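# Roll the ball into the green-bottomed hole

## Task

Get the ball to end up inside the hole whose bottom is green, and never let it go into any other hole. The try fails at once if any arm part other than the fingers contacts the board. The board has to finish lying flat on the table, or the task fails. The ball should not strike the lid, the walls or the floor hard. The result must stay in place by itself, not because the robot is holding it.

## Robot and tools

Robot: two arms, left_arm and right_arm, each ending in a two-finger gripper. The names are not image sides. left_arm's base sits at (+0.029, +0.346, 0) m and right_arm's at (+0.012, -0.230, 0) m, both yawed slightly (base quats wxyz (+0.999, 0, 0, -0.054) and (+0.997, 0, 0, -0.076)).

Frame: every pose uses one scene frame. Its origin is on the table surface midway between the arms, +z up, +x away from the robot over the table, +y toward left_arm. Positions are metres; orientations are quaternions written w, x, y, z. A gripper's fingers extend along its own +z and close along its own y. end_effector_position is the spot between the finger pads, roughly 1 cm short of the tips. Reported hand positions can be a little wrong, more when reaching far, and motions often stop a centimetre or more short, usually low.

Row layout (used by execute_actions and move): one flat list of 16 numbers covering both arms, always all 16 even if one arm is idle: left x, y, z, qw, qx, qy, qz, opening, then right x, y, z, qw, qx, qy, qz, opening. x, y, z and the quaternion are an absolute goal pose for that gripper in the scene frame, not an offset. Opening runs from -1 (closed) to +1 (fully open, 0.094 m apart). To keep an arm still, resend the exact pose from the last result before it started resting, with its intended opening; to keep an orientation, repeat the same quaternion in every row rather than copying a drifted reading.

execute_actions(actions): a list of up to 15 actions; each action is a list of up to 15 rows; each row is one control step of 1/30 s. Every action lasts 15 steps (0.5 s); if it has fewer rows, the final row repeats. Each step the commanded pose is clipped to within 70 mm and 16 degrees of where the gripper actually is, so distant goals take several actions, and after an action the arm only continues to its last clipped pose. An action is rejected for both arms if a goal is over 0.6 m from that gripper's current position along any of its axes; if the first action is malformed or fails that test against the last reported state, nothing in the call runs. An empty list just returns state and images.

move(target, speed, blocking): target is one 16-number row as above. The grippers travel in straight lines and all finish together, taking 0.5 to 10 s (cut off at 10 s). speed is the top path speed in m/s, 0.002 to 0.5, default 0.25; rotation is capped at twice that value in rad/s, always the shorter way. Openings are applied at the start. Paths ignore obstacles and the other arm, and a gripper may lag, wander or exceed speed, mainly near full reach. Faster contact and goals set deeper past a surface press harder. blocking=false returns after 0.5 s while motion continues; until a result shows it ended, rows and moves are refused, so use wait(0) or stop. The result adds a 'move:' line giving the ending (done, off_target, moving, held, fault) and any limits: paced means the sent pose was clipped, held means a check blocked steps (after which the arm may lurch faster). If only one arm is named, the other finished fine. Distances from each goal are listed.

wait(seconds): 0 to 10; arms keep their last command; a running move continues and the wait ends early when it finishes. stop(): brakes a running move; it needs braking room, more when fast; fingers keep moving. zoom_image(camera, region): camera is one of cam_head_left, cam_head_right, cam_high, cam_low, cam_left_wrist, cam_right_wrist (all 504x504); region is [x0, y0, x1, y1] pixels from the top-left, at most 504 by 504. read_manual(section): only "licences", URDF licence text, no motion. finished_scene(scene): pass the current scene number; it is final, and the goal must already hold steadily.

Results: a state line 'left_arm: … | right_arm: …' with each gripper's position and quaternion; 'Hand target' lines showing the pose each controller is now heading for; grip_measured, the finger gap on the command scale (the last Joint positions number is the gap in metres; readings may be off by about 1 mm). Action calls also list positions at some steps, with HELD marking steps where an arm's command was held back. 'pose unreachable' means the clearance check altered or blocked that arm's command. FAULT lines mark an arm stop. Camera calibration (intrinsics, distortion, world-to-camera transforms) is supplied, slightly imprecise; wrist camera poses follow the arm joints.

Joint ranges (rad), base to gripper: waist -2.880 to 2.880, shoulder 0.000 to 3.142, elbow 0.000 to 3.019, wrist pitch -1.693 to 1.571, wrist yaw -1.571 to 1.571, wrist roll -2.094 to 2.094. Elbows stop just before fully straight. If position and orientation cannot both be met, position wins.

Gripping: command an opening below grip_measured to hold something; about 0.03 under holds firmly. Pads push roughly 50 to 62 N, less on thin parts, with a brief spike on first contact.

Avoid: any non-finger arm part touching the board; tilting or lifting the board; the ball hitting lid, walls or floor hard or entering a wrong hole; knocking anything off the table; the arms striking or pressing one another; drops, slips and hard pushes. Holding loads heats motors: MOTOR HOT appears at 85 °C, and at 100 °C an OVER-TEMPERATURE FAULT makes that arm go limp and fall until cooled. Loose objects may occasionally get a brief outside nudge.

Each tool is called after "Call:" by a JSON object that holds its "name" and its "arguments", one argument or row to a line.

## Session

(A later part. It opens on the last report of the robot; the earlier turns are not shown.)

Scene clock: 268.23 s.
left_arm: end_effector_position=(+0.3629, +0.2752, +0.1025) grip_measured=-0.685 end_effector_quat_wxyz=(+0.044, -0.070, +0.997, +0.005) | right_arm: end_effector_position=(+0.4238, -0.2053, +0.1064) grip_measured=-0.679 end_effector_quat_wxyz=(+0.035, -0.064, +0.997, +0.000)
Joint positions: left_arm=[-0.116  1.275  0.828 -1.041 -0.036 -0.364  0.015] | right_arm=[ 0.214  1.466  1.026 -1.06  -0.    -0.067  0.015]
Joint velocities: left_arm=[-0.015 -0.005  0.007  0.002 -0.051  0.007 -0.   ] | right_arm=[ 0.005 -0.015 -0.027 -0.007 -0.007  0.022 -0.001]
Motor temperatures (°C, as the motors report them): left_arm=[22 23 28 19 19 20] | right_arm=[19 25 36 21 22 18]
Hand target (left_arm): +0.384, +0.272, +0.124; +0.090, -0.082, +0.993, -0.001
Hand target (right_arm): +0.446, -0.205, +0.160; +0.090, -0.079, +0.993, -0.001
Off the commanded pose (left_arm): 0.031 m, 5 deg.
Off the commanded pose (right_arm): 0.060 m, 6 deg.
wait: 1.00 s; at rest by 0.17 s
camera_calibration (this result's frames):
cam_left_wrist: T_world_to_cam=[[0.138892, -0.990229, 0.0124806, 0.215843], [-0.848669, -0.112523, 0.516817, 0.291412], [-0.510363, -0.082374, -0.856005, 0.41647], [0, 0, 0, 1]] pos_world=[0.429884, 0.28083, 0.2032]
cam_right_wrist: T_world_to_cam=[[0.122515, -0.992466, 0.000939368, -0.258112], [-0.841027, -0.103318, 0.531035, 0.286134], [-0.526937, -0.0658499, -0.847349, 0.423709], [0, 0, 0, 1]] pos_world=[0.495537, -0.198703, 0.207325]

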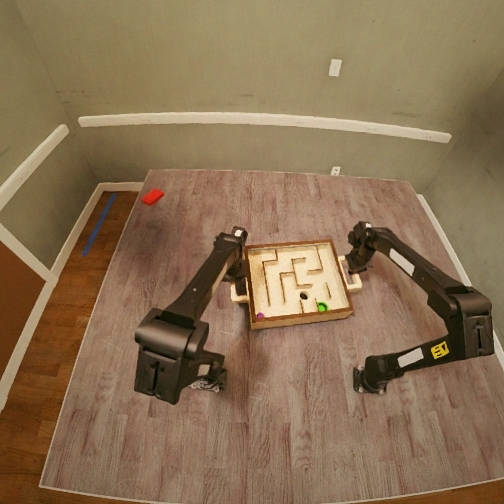

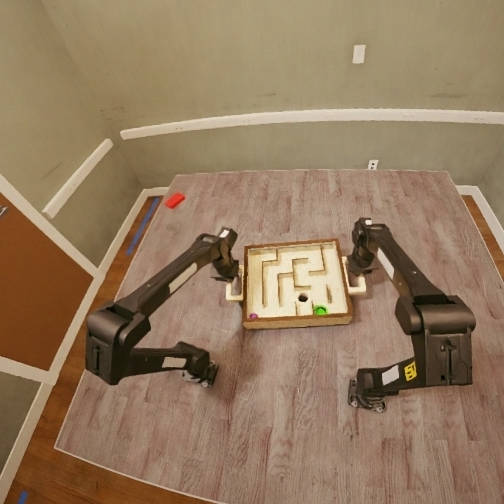

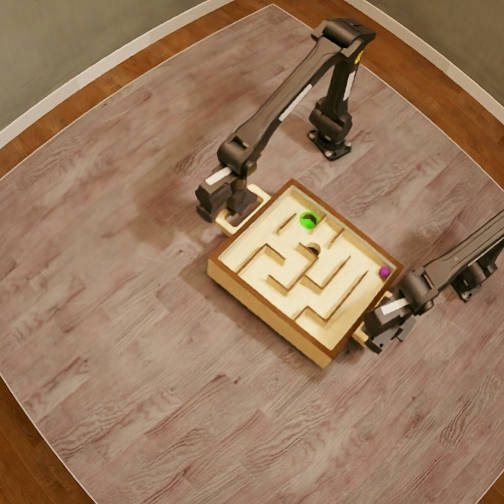

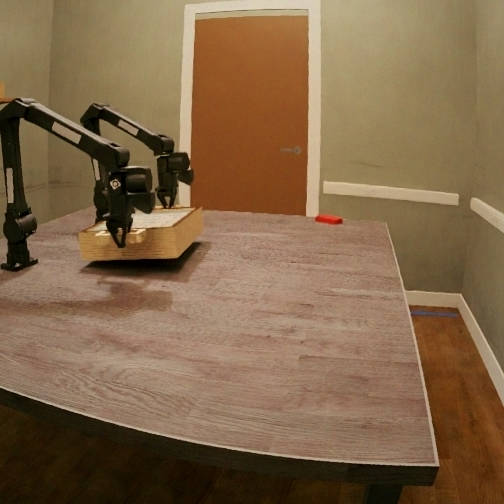

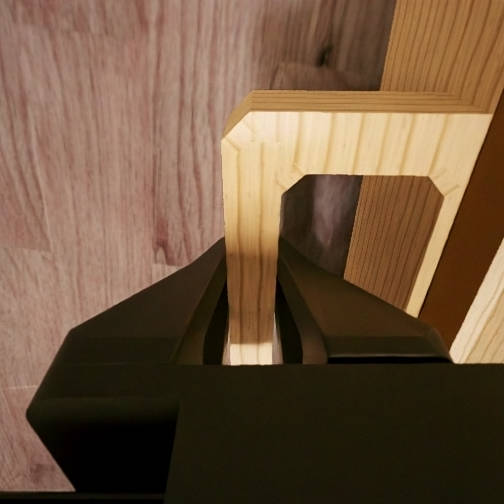

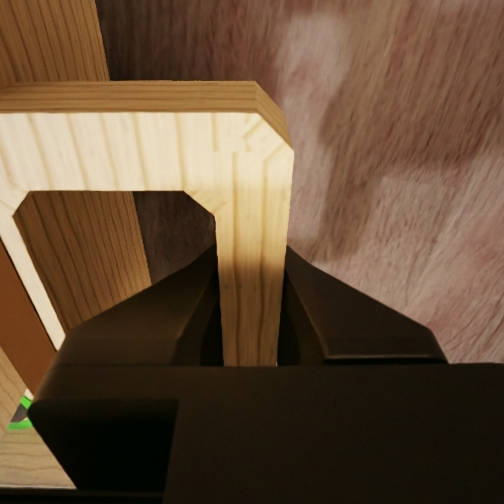

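Call:
{"name": "execute_actions", "arguments": {
  "actions": [
    [[0.395,0.272,0.155,0.075,-0.082,0.993,0,-0.8,0.46,-0.205,0.125,0.075,-0.078,0.993,0,-0.8]],
    [[0.395,0.272,0.155,0.075,-0.082,0.993,0,-0.8,0.46,-0.205,0.125,0.075,-0.078,0.993,0,-0.8]],
    [[0.395,0.272,0.155,0.075,-0.082,0.993,0,-0.8,0.46,-0.205,0.125,0.075,-0.078,0.993,0,-0.8]],
    [[0.395,0.272,0.13,0.09,-0.082,0.993,0,-0.8,0.46,-0.205,0.15,0.09,-0.078,0.993,0,-0.8]],
    [[0.395,0.272,0.13,0.09,-0.082,0.993,0,-0.8,0.46,-0.205,0.15,0.09,-0.078,0.993,0,-0.8]]
  ]
}}

Call:
{"name": "zoom_image", "arguments": {
  "camera": "cam_high",
  "region": [170,170,410,410]
}}

Scene clock: 284.40 s.
left_arm: end_effector_position=(+0.3697, +0.2751, +0.1080) grip_measured=-0.685 end_effector_quat_wxyz=(+0.045, -0.069, +0.997, +0.010) | right_arm: end_effector_position=(+0.4309, -0.2049, +0.1006) grip_measured=-0.679 end_effector_quat_wxyz=(+0.034, -0.062, +0.997, +0.002)
Joint positions: left_arm=[-0.116  1.287  0.855 -1.058 -0.044 -0.361  0.015] | right_arm=[ 0.212  1.493  1.039 -1.049 -0.005 -0.065  0.015]
Joint velocities: left_arm=[-0.015 -0.005  0.002  0.032 -0.007 -0.037 -0.   ] | right_arm=[-0.005 -0.015 -0.007 -0.007 -0.007 -0.007  0.   ]
Motor temperatures (°C, as the motors report them): left_arm=[22 23 29 19 19 20] | right_arm=[19 25 37 21 22 18]
Hand target (left_arm): +0.394, +0.272, +0.130; +0.090, -0.082, +0.993, -0.000
Hand target (right_arm): +0.456, -0.205, +0.150; +0.090, -0.078, +0.993, -0.001
Off the commanded pose (left_arm): 0.034 m, 6 deg.
Off the commanded pose (right_arm): 0.057 m, 7 deg.
Step readings (end_effector_position; steps 1 to 15: 1st action; 16 to 30: 2nd action; 31 to 45: 3rd action; 46 to 60: 4th action; 61 to 75: 5th action):
0: left_arm (+0.3629, +0.2752, +0.1025) | right_arm (+0.4238, -0.2053, +0.1064)
1: left_arm (+0.3616, +0.2749, +0.1034) | right_arm (+0.4247, -0.2054, +0.1058)
2: left_arm (+0.3595, +0.2749, +0.1050) | right_arm (+0.4257, -0.2053, +0.1047)
4: left_arm (+0.3590, +0.2754, +0.1094) | right_arm (+0.4256, -0.2044, +0.1007)
8: left_arm (+0.3586, +0.2765, +0.1115) | right_arm (+0.4259, -0.2029, +0.0961)
15: left_arm (+0.3582, +0.2766, +0.1113) | right_arm (+0.4259, -0.2028, +0.0961)
16: left_arm (+0.3582, +0.2766, +0.1113) | right_arm (+0.4259, -0.2028, +0.0961)
17: left_arm (+0.3582, +0.2766, +0.1113) | right_arm (+0.4259, -0.2028, +0.0961)
19: left_arm (+0.3582, +0.2766, +0.1113) | right_arm (+0.4259, -0.2028, +0.0961)
23: left_arm (+0.3582, +0.2766, +0.1113) | right_arm (+0.4259, -0.2028, +0.0961)
30: left_arm (+0.3582, +0.2766, +0.1113) | right_arm (+0.4259, -0.2028, +0.0961)
31: left_arm (+0.3582, +0.2766, +0.1113) | right_arm (+0.4259, -0.2028, +0.0961)
32: left_arm (+0.3582, +0.2766, +0.1113) | right_arm (+0.4259, -0.2028, +0.0961)
34: left_arm (+0.3582, +0.2766, +0.1113) | right_arm (+0.4259, -0.2028, +0.0961)
38: left_arm (+0.3582, +0.2766, +0.1113) | right_arm (+0.4259, -0.2028, +0.0961)
45: left_arm (+0.3582, +0.2766, +0.1113) | right_arm (+0.4259, -0.2028, +0.0961)
46: left_arm (+0.3599, +0.2766, +0.1113) | right_arm (+0.4257, -0.2028, +0.0961)
47: left_arm (+0.3623, +0.2764, +0.1108) | right_arm (+0.4255, -0.2029, +0.0961)
49: left_arm (+0.3662, +0.2759, +0.1094) | right_arm (+0.4270, -0.2038, +0.0973)
53: left_arm (+0.3694, +0.2751, +0.1080) | right_arm (+0.4307, -0.2049, +0.1004)
60: left_arm (+0.3697, +0.2751, +0.1080) | right_arm (+0.4309, -0.2049, +0.1006)
61: left_arm (+0.3697, +0.2751, +0.1080) | right_arm (+0.4309, -0.2049, +0.1006)
62: left_arm (+0.3697, +0.2751, +0.1080) | right_arm (+0.4309, -0.2049, +0.1006)
64: left_arm (+0.3697, +0.2751, +0.1080) | right_arm (+0.4309, -0.2049, +0.1006)
68: left_arm (+0.3697, +0.2751, +0.1080) | right_arm (+0.4309, -0.2049, +0.1006)
75: end_effector_position above
camera_calibration (this result's frames):
cam_left_wrist: T_world_to_cam=[[0.136557, -0.990625, 0.0037093, 0.216654], [-0.848907, -0.11509, 0.51586, 0.295235], [-0.510597, -0.0735932, -0.856665, 0.422472], [0, 0, 0, 1]] pos_world=[0.436755, 0.279693, 0.208813]
cam_right_wrist: T_world_to_cam=[[0.118638, -0.992931, -0.00360341, -0.256584], [-0.83946, -0.102238, 0.533718, 0.294462], [-0.530313, -0.0602944, -0.845655, 0.424956], [0, 0, 0, 1]] pos_world=[0.502989, -0.199042, 0.201282]

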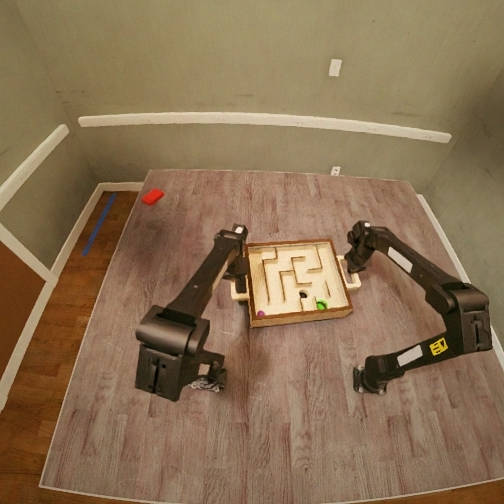

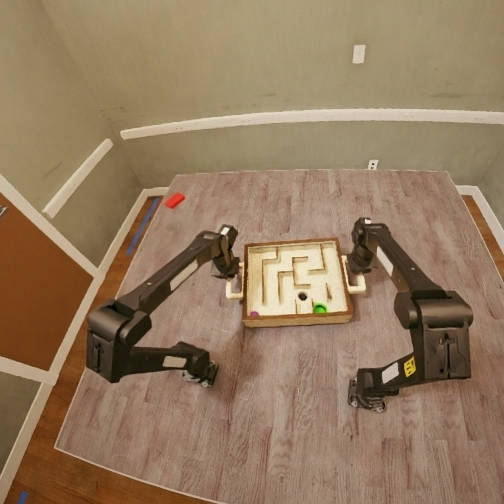

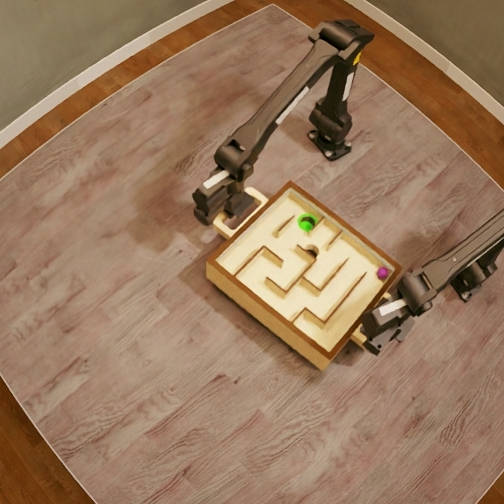

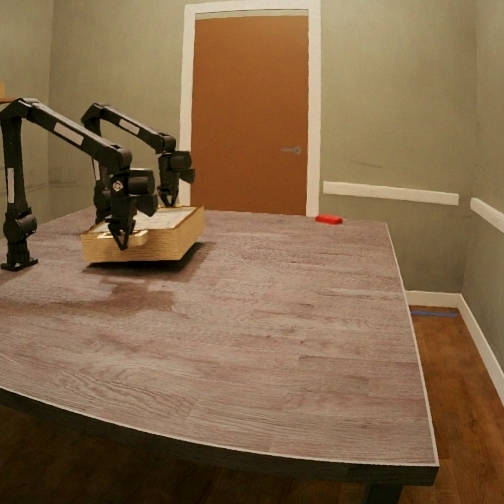

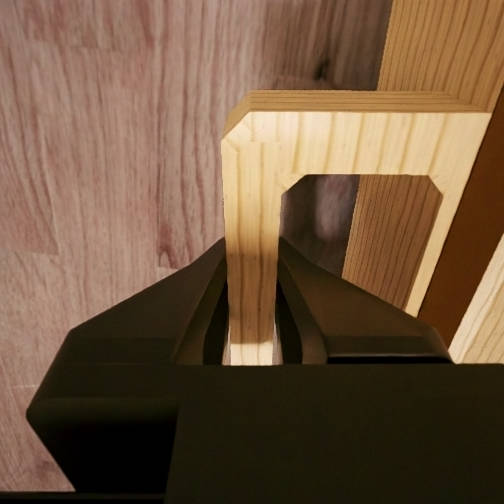

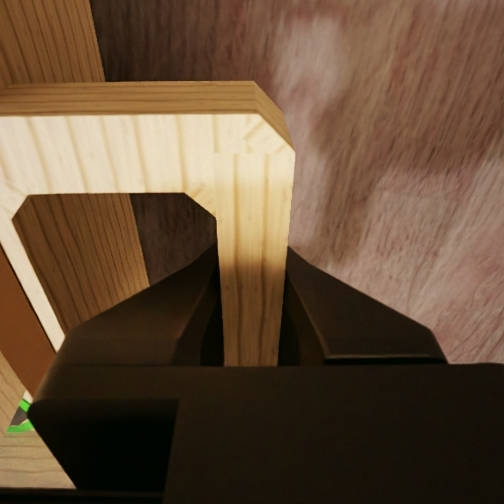

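Region (170, 170, 410, 410) of cam_high's 504x504 image, scaled by 2.100, with more detail than that image has.

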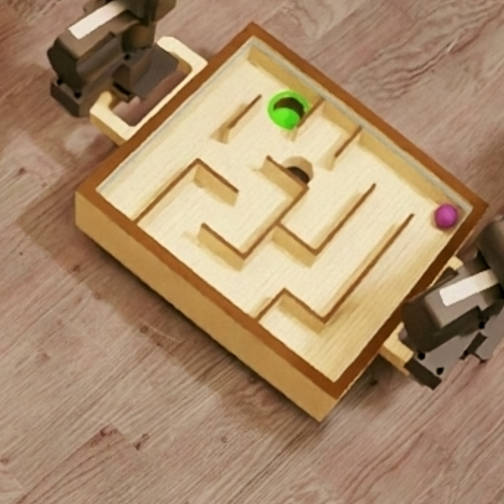

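Call:
{"name": "execute_actions", "arguments": {
  "actions": [
    [[0.395,0.272,0.168,0.062,-0.082,0.995,0,-0.8,0.46,-0.205,0.118,0.062,-0.078,0.995,0,-0.8]],
    [[0.395,0.272,0.168,0.062,-0.082,0.995,0,-0.8,0.46,-0.205,0.118,0.062,-0.078,0.995,0,-0.8]],
    [[0.395,0.272,0.13,0.09,-0.082,0.993,0,-0.8,0.46,-0.205,0.155,0.09,-0.078,0.993,0,-0.8]],
    [[0.395,0.272,0.13,0.09,-0.082,0.993,0,-0.8,0.46,-0.205,0.155,0.09,-0.078,0.993,0,-0.8]]
  ]
}}

Call:
{"name": "zoom_image", "arguments": {
  "camera": "cam_high",
  "region": [170,170,410,410]
}}

Scene clock: 291.83 s.
left_arm: end_effector_position=(+0.3705, +0.2742, +0.1077) grip_measured=-0.685 end_effector_quat_wxyz=(+0.043, -0.069, +0.997, +0.008) | right_arm: end_effector_position=(+0.4319, -0.2060, +0.1018) grip_measured=-0.678 end_effector_quat_wxyz=(+0.033, -0.063, +0.997, +0.000)
Joint positions: left_arm=[-0.116  1.292  0.858 -1.059 -0.04  -0.361  0.015] | right_arm=[ 0.211  1.494  1.044 -1.054 -0.001 -0.067  0.015]
Joint velocities: left_arm=[ 0.005 -0.005 -0.007  0.017 -0.037  0.051 -0.   ] | right_arm=[ 0.005  0.005  0.012 -0.007  0.007  0.007 -0.001]
Motor temperatures (°C, as the motors report them): left_arm=[22 23 29 19 19 20] | right_arm=[19 25 37 21 22 19]
Hand target (left_arm): +0.394, +0.272, +0.130; +0.090, -0.082, +0.993, -0.001
Hand target (right_arm): +0.456, -0.205, +0.155; +0.090, -0.078, +0.993, -0.001
Off the commanded pose (left_arm): 0.033 m, 6 deg.
Off the commanded pose (right_arm): 0.060 m, 7 deg.
Step readings (end_effector_position; steps 1 to 15: 1st action; 16 to 30: 2nd action; 31 to 45: 3rd action; 46 to 60: 4th action):
0: left_arm (+0.3697, +0.2751, +0.1080) | right_arm (+0.4309, -0.2049, +0.1006)
1: left_arm (+0.3677, +0.2747, +0.1093) | right_arm (+0.4311, -0.2049, +0.1001)
2: left_arm (+0.3641, +0.2748, +0.1115) | right_arm (+0.4312, -0.2048, +0.0992)
4: left_arm (+0.3606, +0.2755, +0.1169) | right_arm (+0.4305, -0.2032, +0.0965)
8: left_arm (+0.3596, +0.2765, +0.1201) | right_arm (+0.4302, -0.2017, +0.0935)
15: left_arm (+0.3591, +0.2766, +0.1201) | right_arm (+0.4302, -0.2016, +0.0935)
16: left_arm (+0.3591, +0.2766, +0.1201) | right_arm (+0.4302, -0.2016, +0.0935)
17: left_arm (+0.3591, +0.2766, +0.1201) | right_arm (+0.4302, -0.2016, +0.0935)
19: left_arm (+0.3591, +0.2766, +0.1201) | right_arm (+0.4302, -0.2016, +0.0935)
23: left_arm (+0.3591, +0.2766, +0.1201) | right_arm (+0.4302, -0.2016, +0.0935)
30: left_arm (+0.3591, +0.2766, +0.1201) | right_arm (+0.4302, -0.2016, +0.0935)
31: left_arm (+0.3612, +0.2769, +0.1186) | right_arm (+0.4296, -0.2017, +0.0939)
32: left_arm (+0.3647, +0.2766, +0.1160) | right_arm (+0.4290, -0.2022, +0.0948)
34: left_arm (+0.3679, +0.2753, +0.1100) | right_arm (+0.4303, -0.2043, +0.0980)
38: left_arm (+0.3699, +0.2744, +0.1077) | right_arm (+0.4317, -0.2058, +0.1017)
45: left_arm (+0.3705, +0.2742, +0.1077) | right_arm (+0.4319, -0.2060, +0.1018)
46: left_arm (+0.3705, +0.2742, +0.1077) | right_arm (+0.4319, -0.2060, +0.1018)
47: left_arm (+0.3705, +0.2742, +0.1077) | right_arm (+0.4319, -0.2060, +0.1018)
49: left_arm (+0.3705, +0.2742, +0.1077) | right_arm (+0.4319, -0.2060, +0.1018)
53: left_arm (+0.3705, +0.2742, +0.1077) | right_arm (+0.4319, -0.2060, +0.1018)
60: end_effector_position above
camera_calibration (this result's frames):
cam_left_wrist: T_world_to_cam=[[0.136653, -0.990599, 0.00635456, 0.21539], [-0.847116, -0.113529, 0.519139, 0.29448], [-0.513537, -0.0763248, -0.854666, 0.424162], [0, 0, 0, 1]] pos_world=[0.437848, 0.279172, 0.208273]
cam_right_wrist: T_world_to_cam=[[0.119162, -0.992875, -0.000124597, -0.258273], [-0.838911, -0.100751, 0.534862, 0.294495], [-0.531063, -0.0636305, -0.84494, 0.426032], [0, 0, 0, 1]] pos_world=[0.504081, -0.199654, 0.202425]

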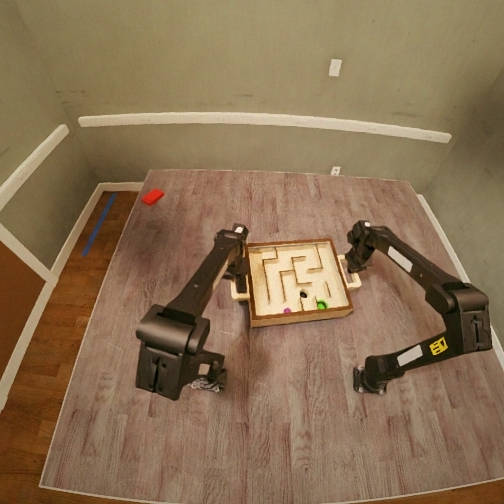

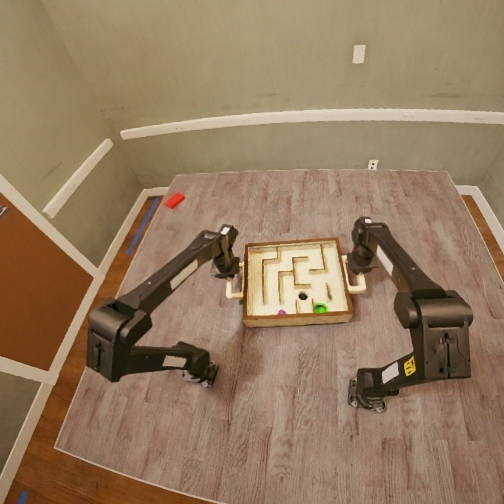

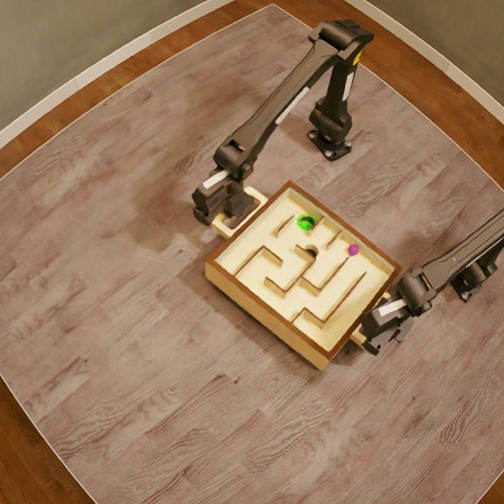

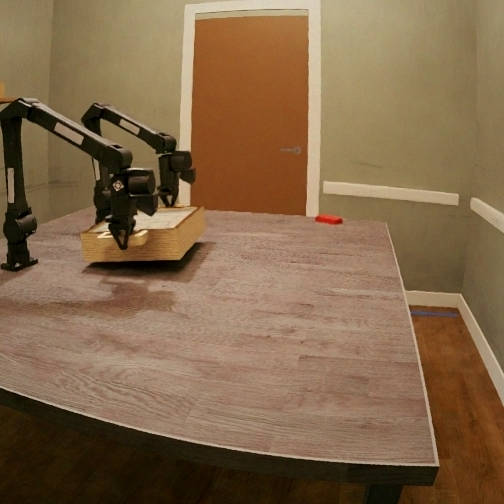

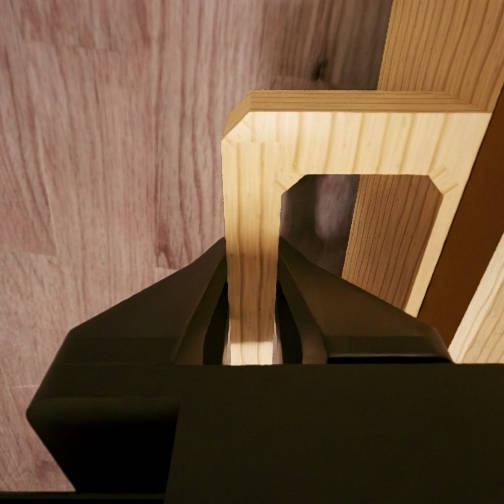

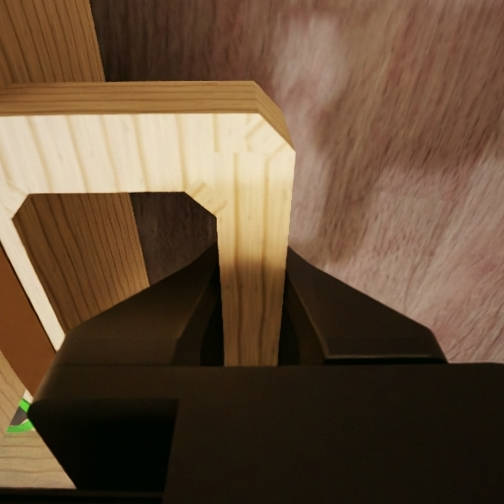

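Region (170, 170, 410, 410) of cam_high's 504x504 image, scaled by 2.100, with more detail than that image has.

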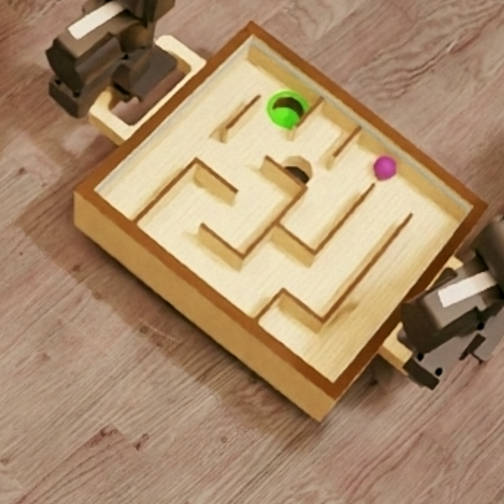

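Call:
{"name": "move", "arguments": {
  "target": [0.395,0.272,0.118,0.08,-0.082,0.993,0,-0.8,0.46,-0.205,0.165,0.08,-0.078,0.993,0,-0.8],
  "speed": 0.025
}}

Call:
{"name": "wait", "arguments": {
  "seconds": 2
}}

Scene clock: 300.03 s.
left_arm: end_effector_position=(+0.3649, +0.2727, +0.0943) grip_measured=-0.685 end_effector_quat_wxyz=(+0.034, -0.069, +0.997, +0.003) | right_arm: end_effector_position=(+0.4285, -0.2076, +0.1028) grip_measured=-0.678 end_effector_quat_wxyz=(+0.016, -0.063, +0.998, -0.004)
Joint positions: left_arm=[-0.116  1.306  0.832 -1.035 -0.024 -0.362  0.015] | right_arm=[ 0.211  1.505  1.061 -1.095  0.007 -0.068  0.015]
Joint velocities: left_arm=[-0.005 -0.005 -0.007 -0.002  0.022 -0.037 -0.   ] | right_arm=[ 0.015 -0.005 -0.002 -0.002  0.007  0.007 -0.   ]
Motor temperatures (°C, as the motors report them): left_arm=[22 23 29 19 19 20] | right_arm=[19 25 38 21 22 19]
Hand target (left_arm): +0.393, +0.272, +0.119; +0.080, -0.082, +0.993, -0.001
Hand target (right_arm): +0.454, -0.205, +0.164; +0.081, -0.079, +0.994, -0.001
Off the commanded pose (left_arm): 0.038 m, 6 deg.
Off the commanded pose (right_arm): 0.070 m, 8 deg.
move: off_target (left_arm, right_arm)
camera_calibration (this result's frames):
cam_left_wrist: T_world_to_cam=[[0.136873, -0.990457, 0.016121, 0.21364], [-0.837596, -0.10703, 0.535703, 0.289817], [-0.528866, -0.0868264, -0.844252, 0.417181], [0, 0, 0, 1]] pos_world=[0.43414, 0.278843, 0.193506]
cam_right_wrist: T_world_to_cam=[[0.119994, -0.992756, 0.00615802, -0.260478], [-0.81985, -0.0955932, 0.564543, 0.280795], [-0.559864, -0.0727905, -0.825381, 0.433368], [0, 0, 0, 1]] pos_world=[0.504093, -0.200204, 0.200777]

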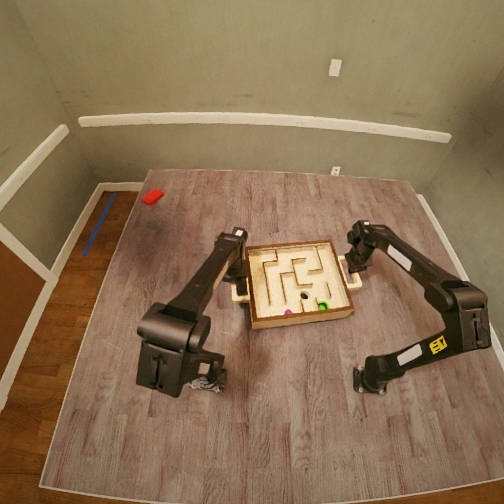

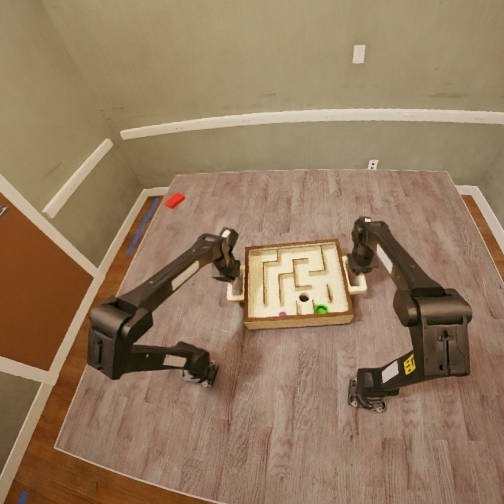

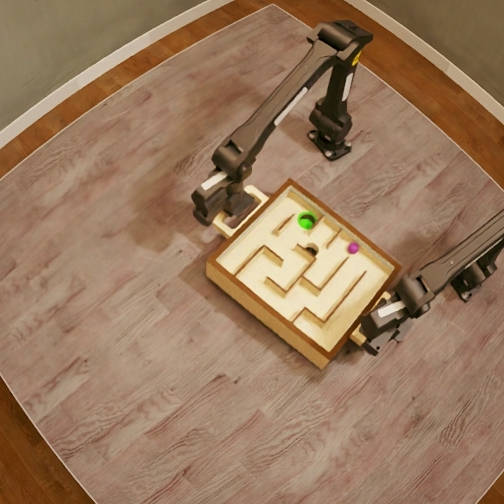

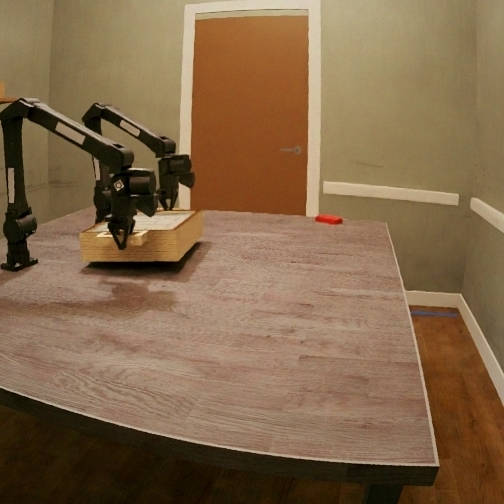

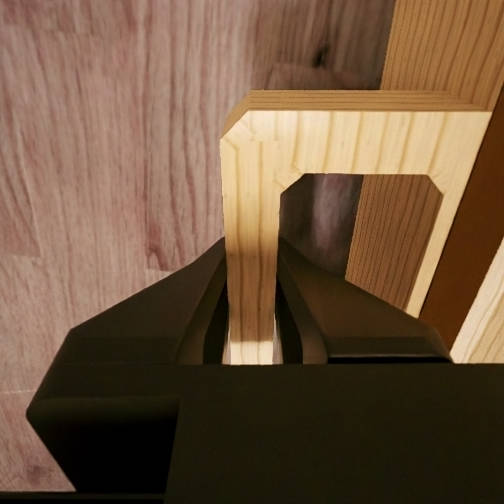

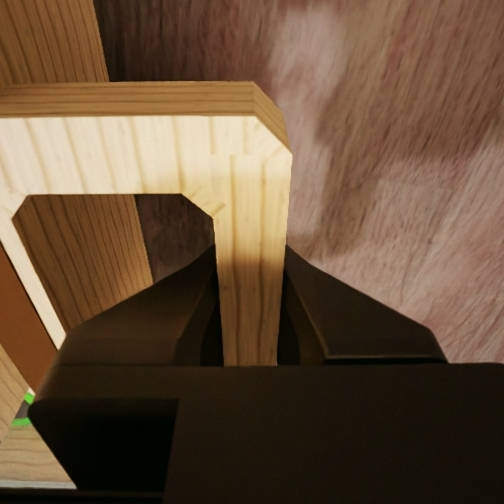

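Scene clock: 302.03 s.
left_arm: end_effector_position=(+0.3649, +0.2727, +0.0943) grip_measured=-0.685 end_effector_quat_wxyz=(+0.034, -0.069, +0.997, +0.003) | right_arm: end_effector_position=(+0.4285, -0.2076, +0.1028) grip_measured=-0.678 end_effector_quat_wxyz=(+0.016, -0.063, +0.998, -0.004)
Joint positions: left_arm=[-0.116  1.306  0.832 -1.035 -0.024 -0.362  0.015] | right_arm=[ 0.211  1.505  1.061 -1.095  0.007 -0.068  0.015]
Joint velocities: left_arm=[ 0.005 -0.005 -0.002 -0.002 -0.037 -0.022  0.001] | right_arm=[ 0.005  0.005 -0.012  0.017 -0.022 -0.081 -0.001]
Motor temperatures (°C, as the motors report them): left_arm=[22 23 29 19 19 20] | right_arm=[19 25 38 21 22 19]
Hand target (left_arm): +0.393, +0.272, +0.119; +0.080, -0.082, +0.993, -0.001
Hand target (right_arm): +0.454, -0.205, +0.164; +0.081, -0.079, +0.994, -0.001
Off the commanded pose (left_arm): 0.038 m, 6 deg.
Off the commanded pose (right_arm): 0.070 m, 8 deg.
wait: 2.00 s; at rest by 0.17 s
camera_calibration (this result's frames):
cam_left_wrist: T_world_to_cam=[[0.136873, -0.990457, 0.016121, 0.21364], [-0.837596, -0.10703, 0.535703, 0.289817], [-0.528866, -0.0868264, -0.844252, 0.417181], [0, 0, 0, 1]] pos_world=[0.43414, 0.278843, 0.193506]
cam_right_wrist: T_world_to_cam=[[0.119994, -0.992756, 0.00615802, -0.260478], [-0.81985, -0.0955932, 0.564543, 0.280795], [-0.559864, -0.0727905, -0.825381, 0.433368], [0, 0, 0, 1]] pos_world=[0.504093, -0.200204, 0.200777]

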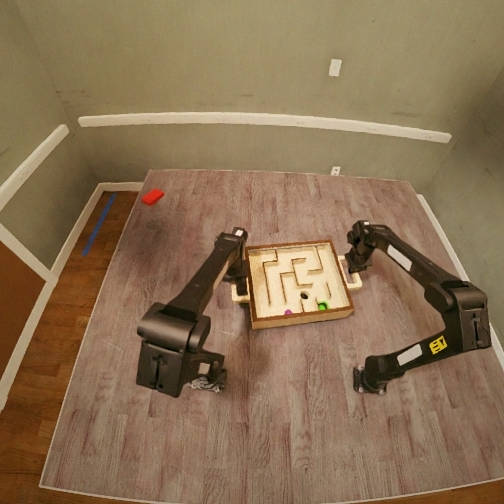

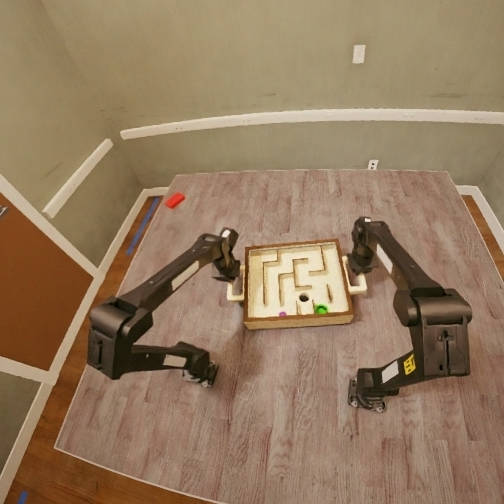

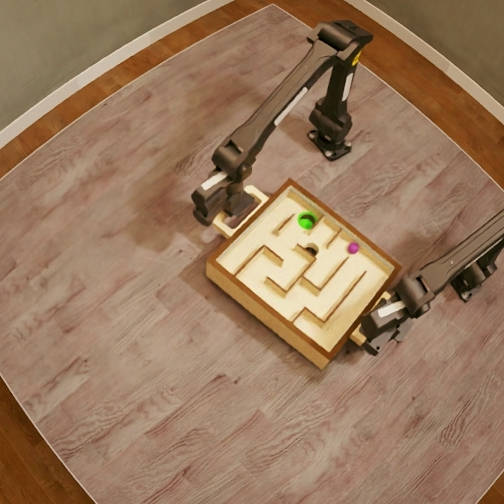

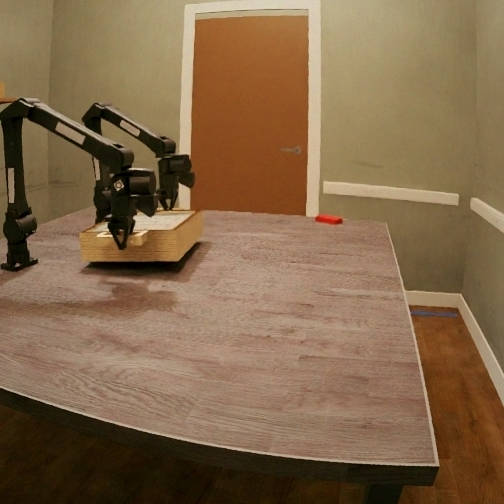

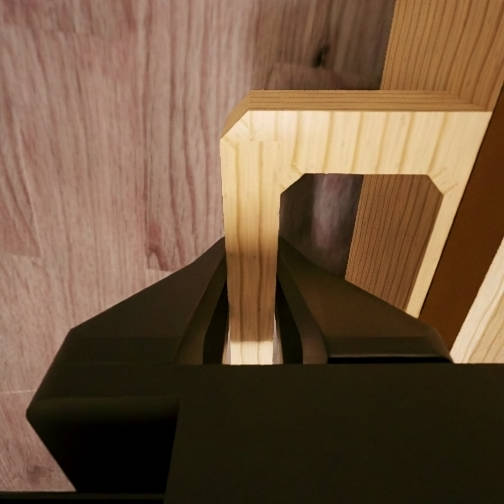

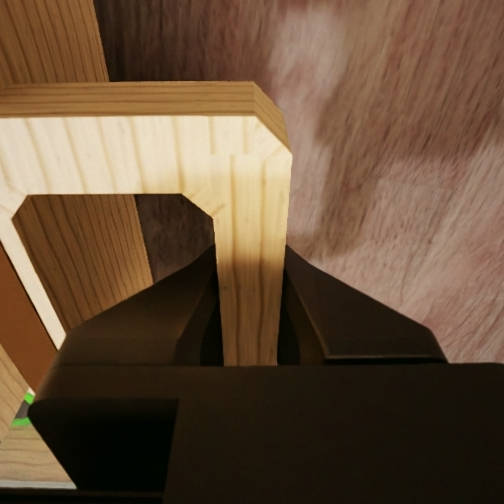

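Call:
{"name": "execute_actions", "arguments": {
  "actions": [
    [[0.39,0.272,0.098,0.085,-0.082,0.993,0,-0.8,0.455,-0.205,0.162,0.085,-0.078,0.993,0,-0.8]],
    [[0.39,0.272,0.098,0.085,-0.082,0.993,0,-0.8,0.455,-0.205,0.162,0.085,-0.078,0.993,0,-0.8],[0.39,0.272,0.098,0.085,-0.082,0.993,0,-0.8,0.455,-0.205,0.162,0.085,-0.078,0.993,0,-0.8],[0.39,0.272,0.098,0.085,-0.082,0.993,0,-0.8,0.455,-0.205,0.162,0.085,-0.078,0.993,0,-0.8],[0.39,0.272,0.098,0.085,-0.082,0.993,0,-0.8,0.455,-0.205,0.162,0.085,-0.078,0.993,0,-0.8],[0.39,0.272,0.14,0.095,-0.082,0.993,0,-0.8,0.455,-0.205,0.15,0.095,-0.078,0.993,0,-0.8]],
    [[0.39,0.272,0.14,0.095,-0.082,0.993,0,-0.8,0.455,-0.205,0.15,0.095,-0.078,0.993,0,-0.8]]
  ]
}}

Call:
{"name": "zoom_image", "arguments": {
  "camera": "cam_high",
  "region": [170,170,410,410]
}}

Scene clock: 310.77 s.
left_arm: end_effector_position=(+0.3611, +0.2748, +0.0979) grip_measured=-0.685 end_effector_quat_wxyz=(+0.047, -0.078, +0.996, +0.002) | right_arm: end_effector_position=(+0.4343, -0.2050, +0.1064) grip_measured=-0.678 end_effector_quat_wxyz=(+0.032, -0.071, +0.997, +0.004)
Joint positions: left_arm=[-0.116  1.273  0.812 -1.022 -0.032 -0.38   0.015] | right_arm=[ 0.21   1.496  1.06  -1.07  -0.008 -0.084  0.015]
Joint velocities: left_arm=[ 0.015  0.005 -0.012 -0.002 -0.022  0.022 -0.   ] | right_arm=[ 0.005 -0.005 -0.022 -0.002  0.022  0.066  0.   ]
Motor temperatures (°C, as the motors report them): left_arm=[22 23 29 19 19 20] | right_arm=[19 25 38 21 22 19]
Hand target (left_arm): +0.388, +0.272, +0.139; +0.095, -0.082, +0.992, -0.001
Hand target (right_arm): +0.452, -0.205, +0.150; +0.095, -0.078, +0.992, -0.000
Off the commanded pose (left_arm): 0.051 m, 6 deg.
Off the commanded pose (right_arm): 0.048 m, 7 deg.
Step readings (end_effector_position; steps 1 to 15: 1st action; 16 to 30: 2nd action; 31 to 45: 3rd action):
0: left_arm (+0.3649, +0.2727, +0.0943) | right_arm (+0.4285, -0.2076, +0.1028)
1: left_arm (+0.3658, +0.2727, +0.0933) | right_arm (+0.4285, -0.2077, +0.1031)
2: left_arm (+0.3679, +0.2725, +0.0918) | right_arm (+0.4285, -0.2078, +0.1034)
4: left_arm (+0.3690, +0.2723, +0.0876) | right_arm (+0.4287, -0.2083, +0.1047)
8: left_arm (+0.3686, +0.2720, +0.0847) | right_arm (+0.4288, -0.2085, +0.1063)
15: left_arm (+0.3691, +0.2719, +0.0848) | right_arm (+0.4288, -0.2087, +0.1063)
16: left_arm (+0.3691, +0.2719, +0.0848) | right_arm (+0.4288, -0.2087, +0.1063)
17: left_arm (+0.3691, +0.2719, +0.0848) | right_arm (+0.4288, -0.2087, +0.1063)
19: left_arm (+0.3691, +0.2719, +0.0848) | right_arm (+0.4288, -0.2087, +0.1063)
23: left_arm (+0.3622, +0.2735, +0.0905) | right_arm (+0.4331, -0.2066, +0.1062)
30: left_arm (+0.3613, +0.2748, +0.0979) | right_arm (+0.4343, -0.2050, +0.1064)
31: left_arm (+0.3612, +0.2748, +0.0979) | right_arm (+0.4343, -0.2050, +0.1064)
32: left_arm (+0.3611, +0.2748, +0.0979) | right_arm (+0.4343, -0.2050, +0.1064)
34: left_arm (+0.3611, +0.2748, +0.0979) | right_arm (+0.4343, -0.2050, +0.1064)
38: left_arm (+0.3611, +0.2748, +0.0979) | right_arm (+0.4343, -0.2050, +0.1064)
45: end_effector_position above
camera_calibration (this result's frames):
cam_left_wrist: T_world_to_cam=[[0.153859, -0.98789, 0.020023, 0.209015], [-0.849581, -0.121917, 0.513174, 0.29554], [-0.504519, -0.0959677, -0.858051, 0.413457], [0, 0, 0, 1]] pos_world=[0.427523, 0.282194, 0.198918]
cam_right_wrist: T_world_to_cam=[[0.136208, -0.990662, -0.00597184, -0.26389], [-0.835671, -0.118131, 0.536376, 0.288969], [-0.532073, -0.0680683, -0.843958, 0.43069], [0, 0, 0, 1]] pos_world=[0.506586, -0.197973, 0.206912]

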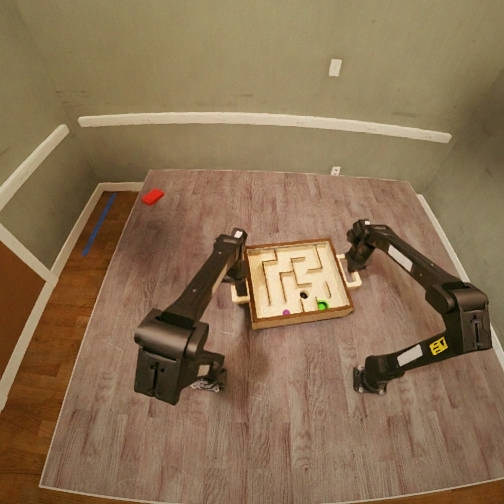

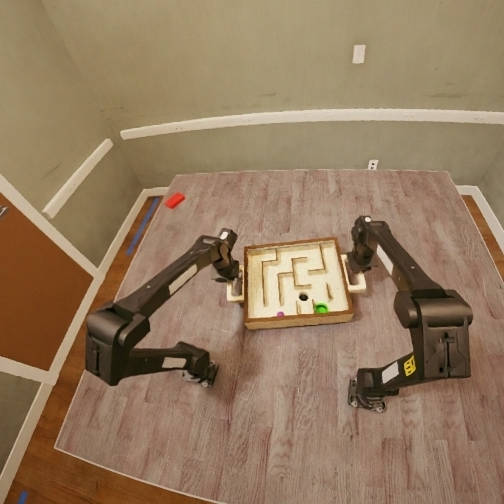

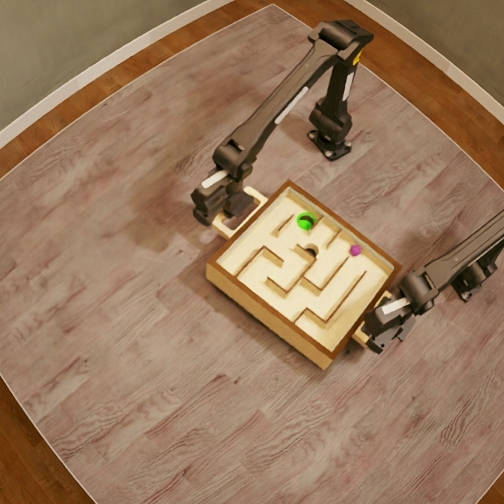

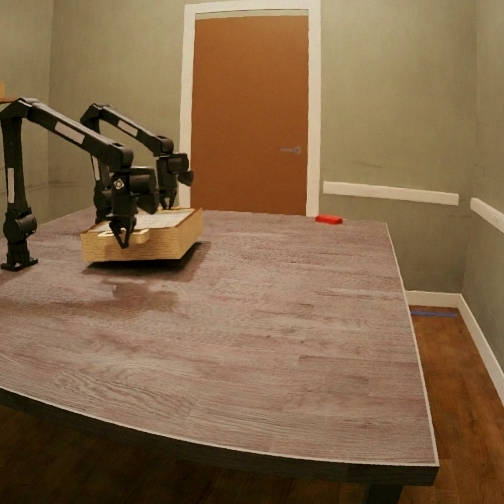

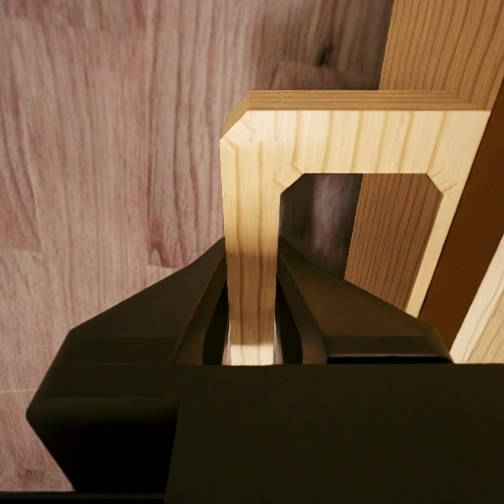

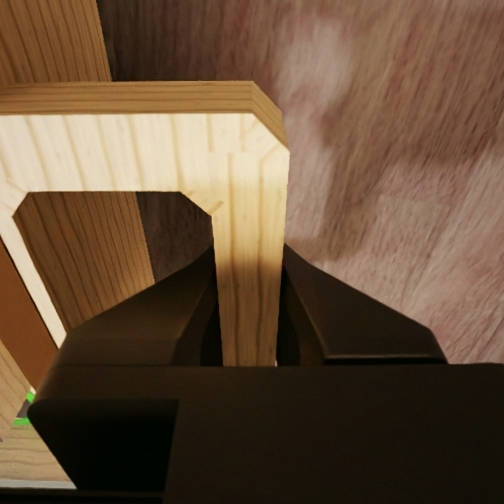

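Region (170, 170, 410, 410) of cam_high's 504x504 image, scaled by 2.100, with more detail than that image has.

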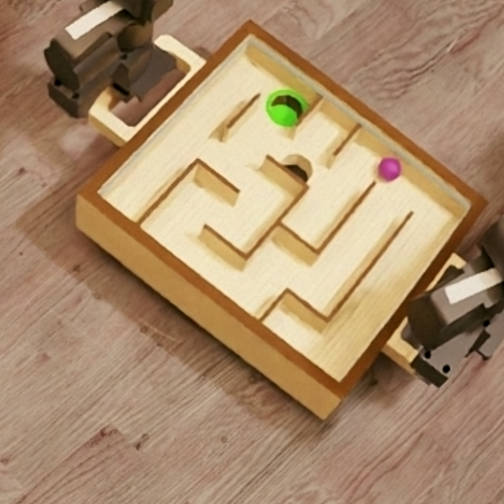

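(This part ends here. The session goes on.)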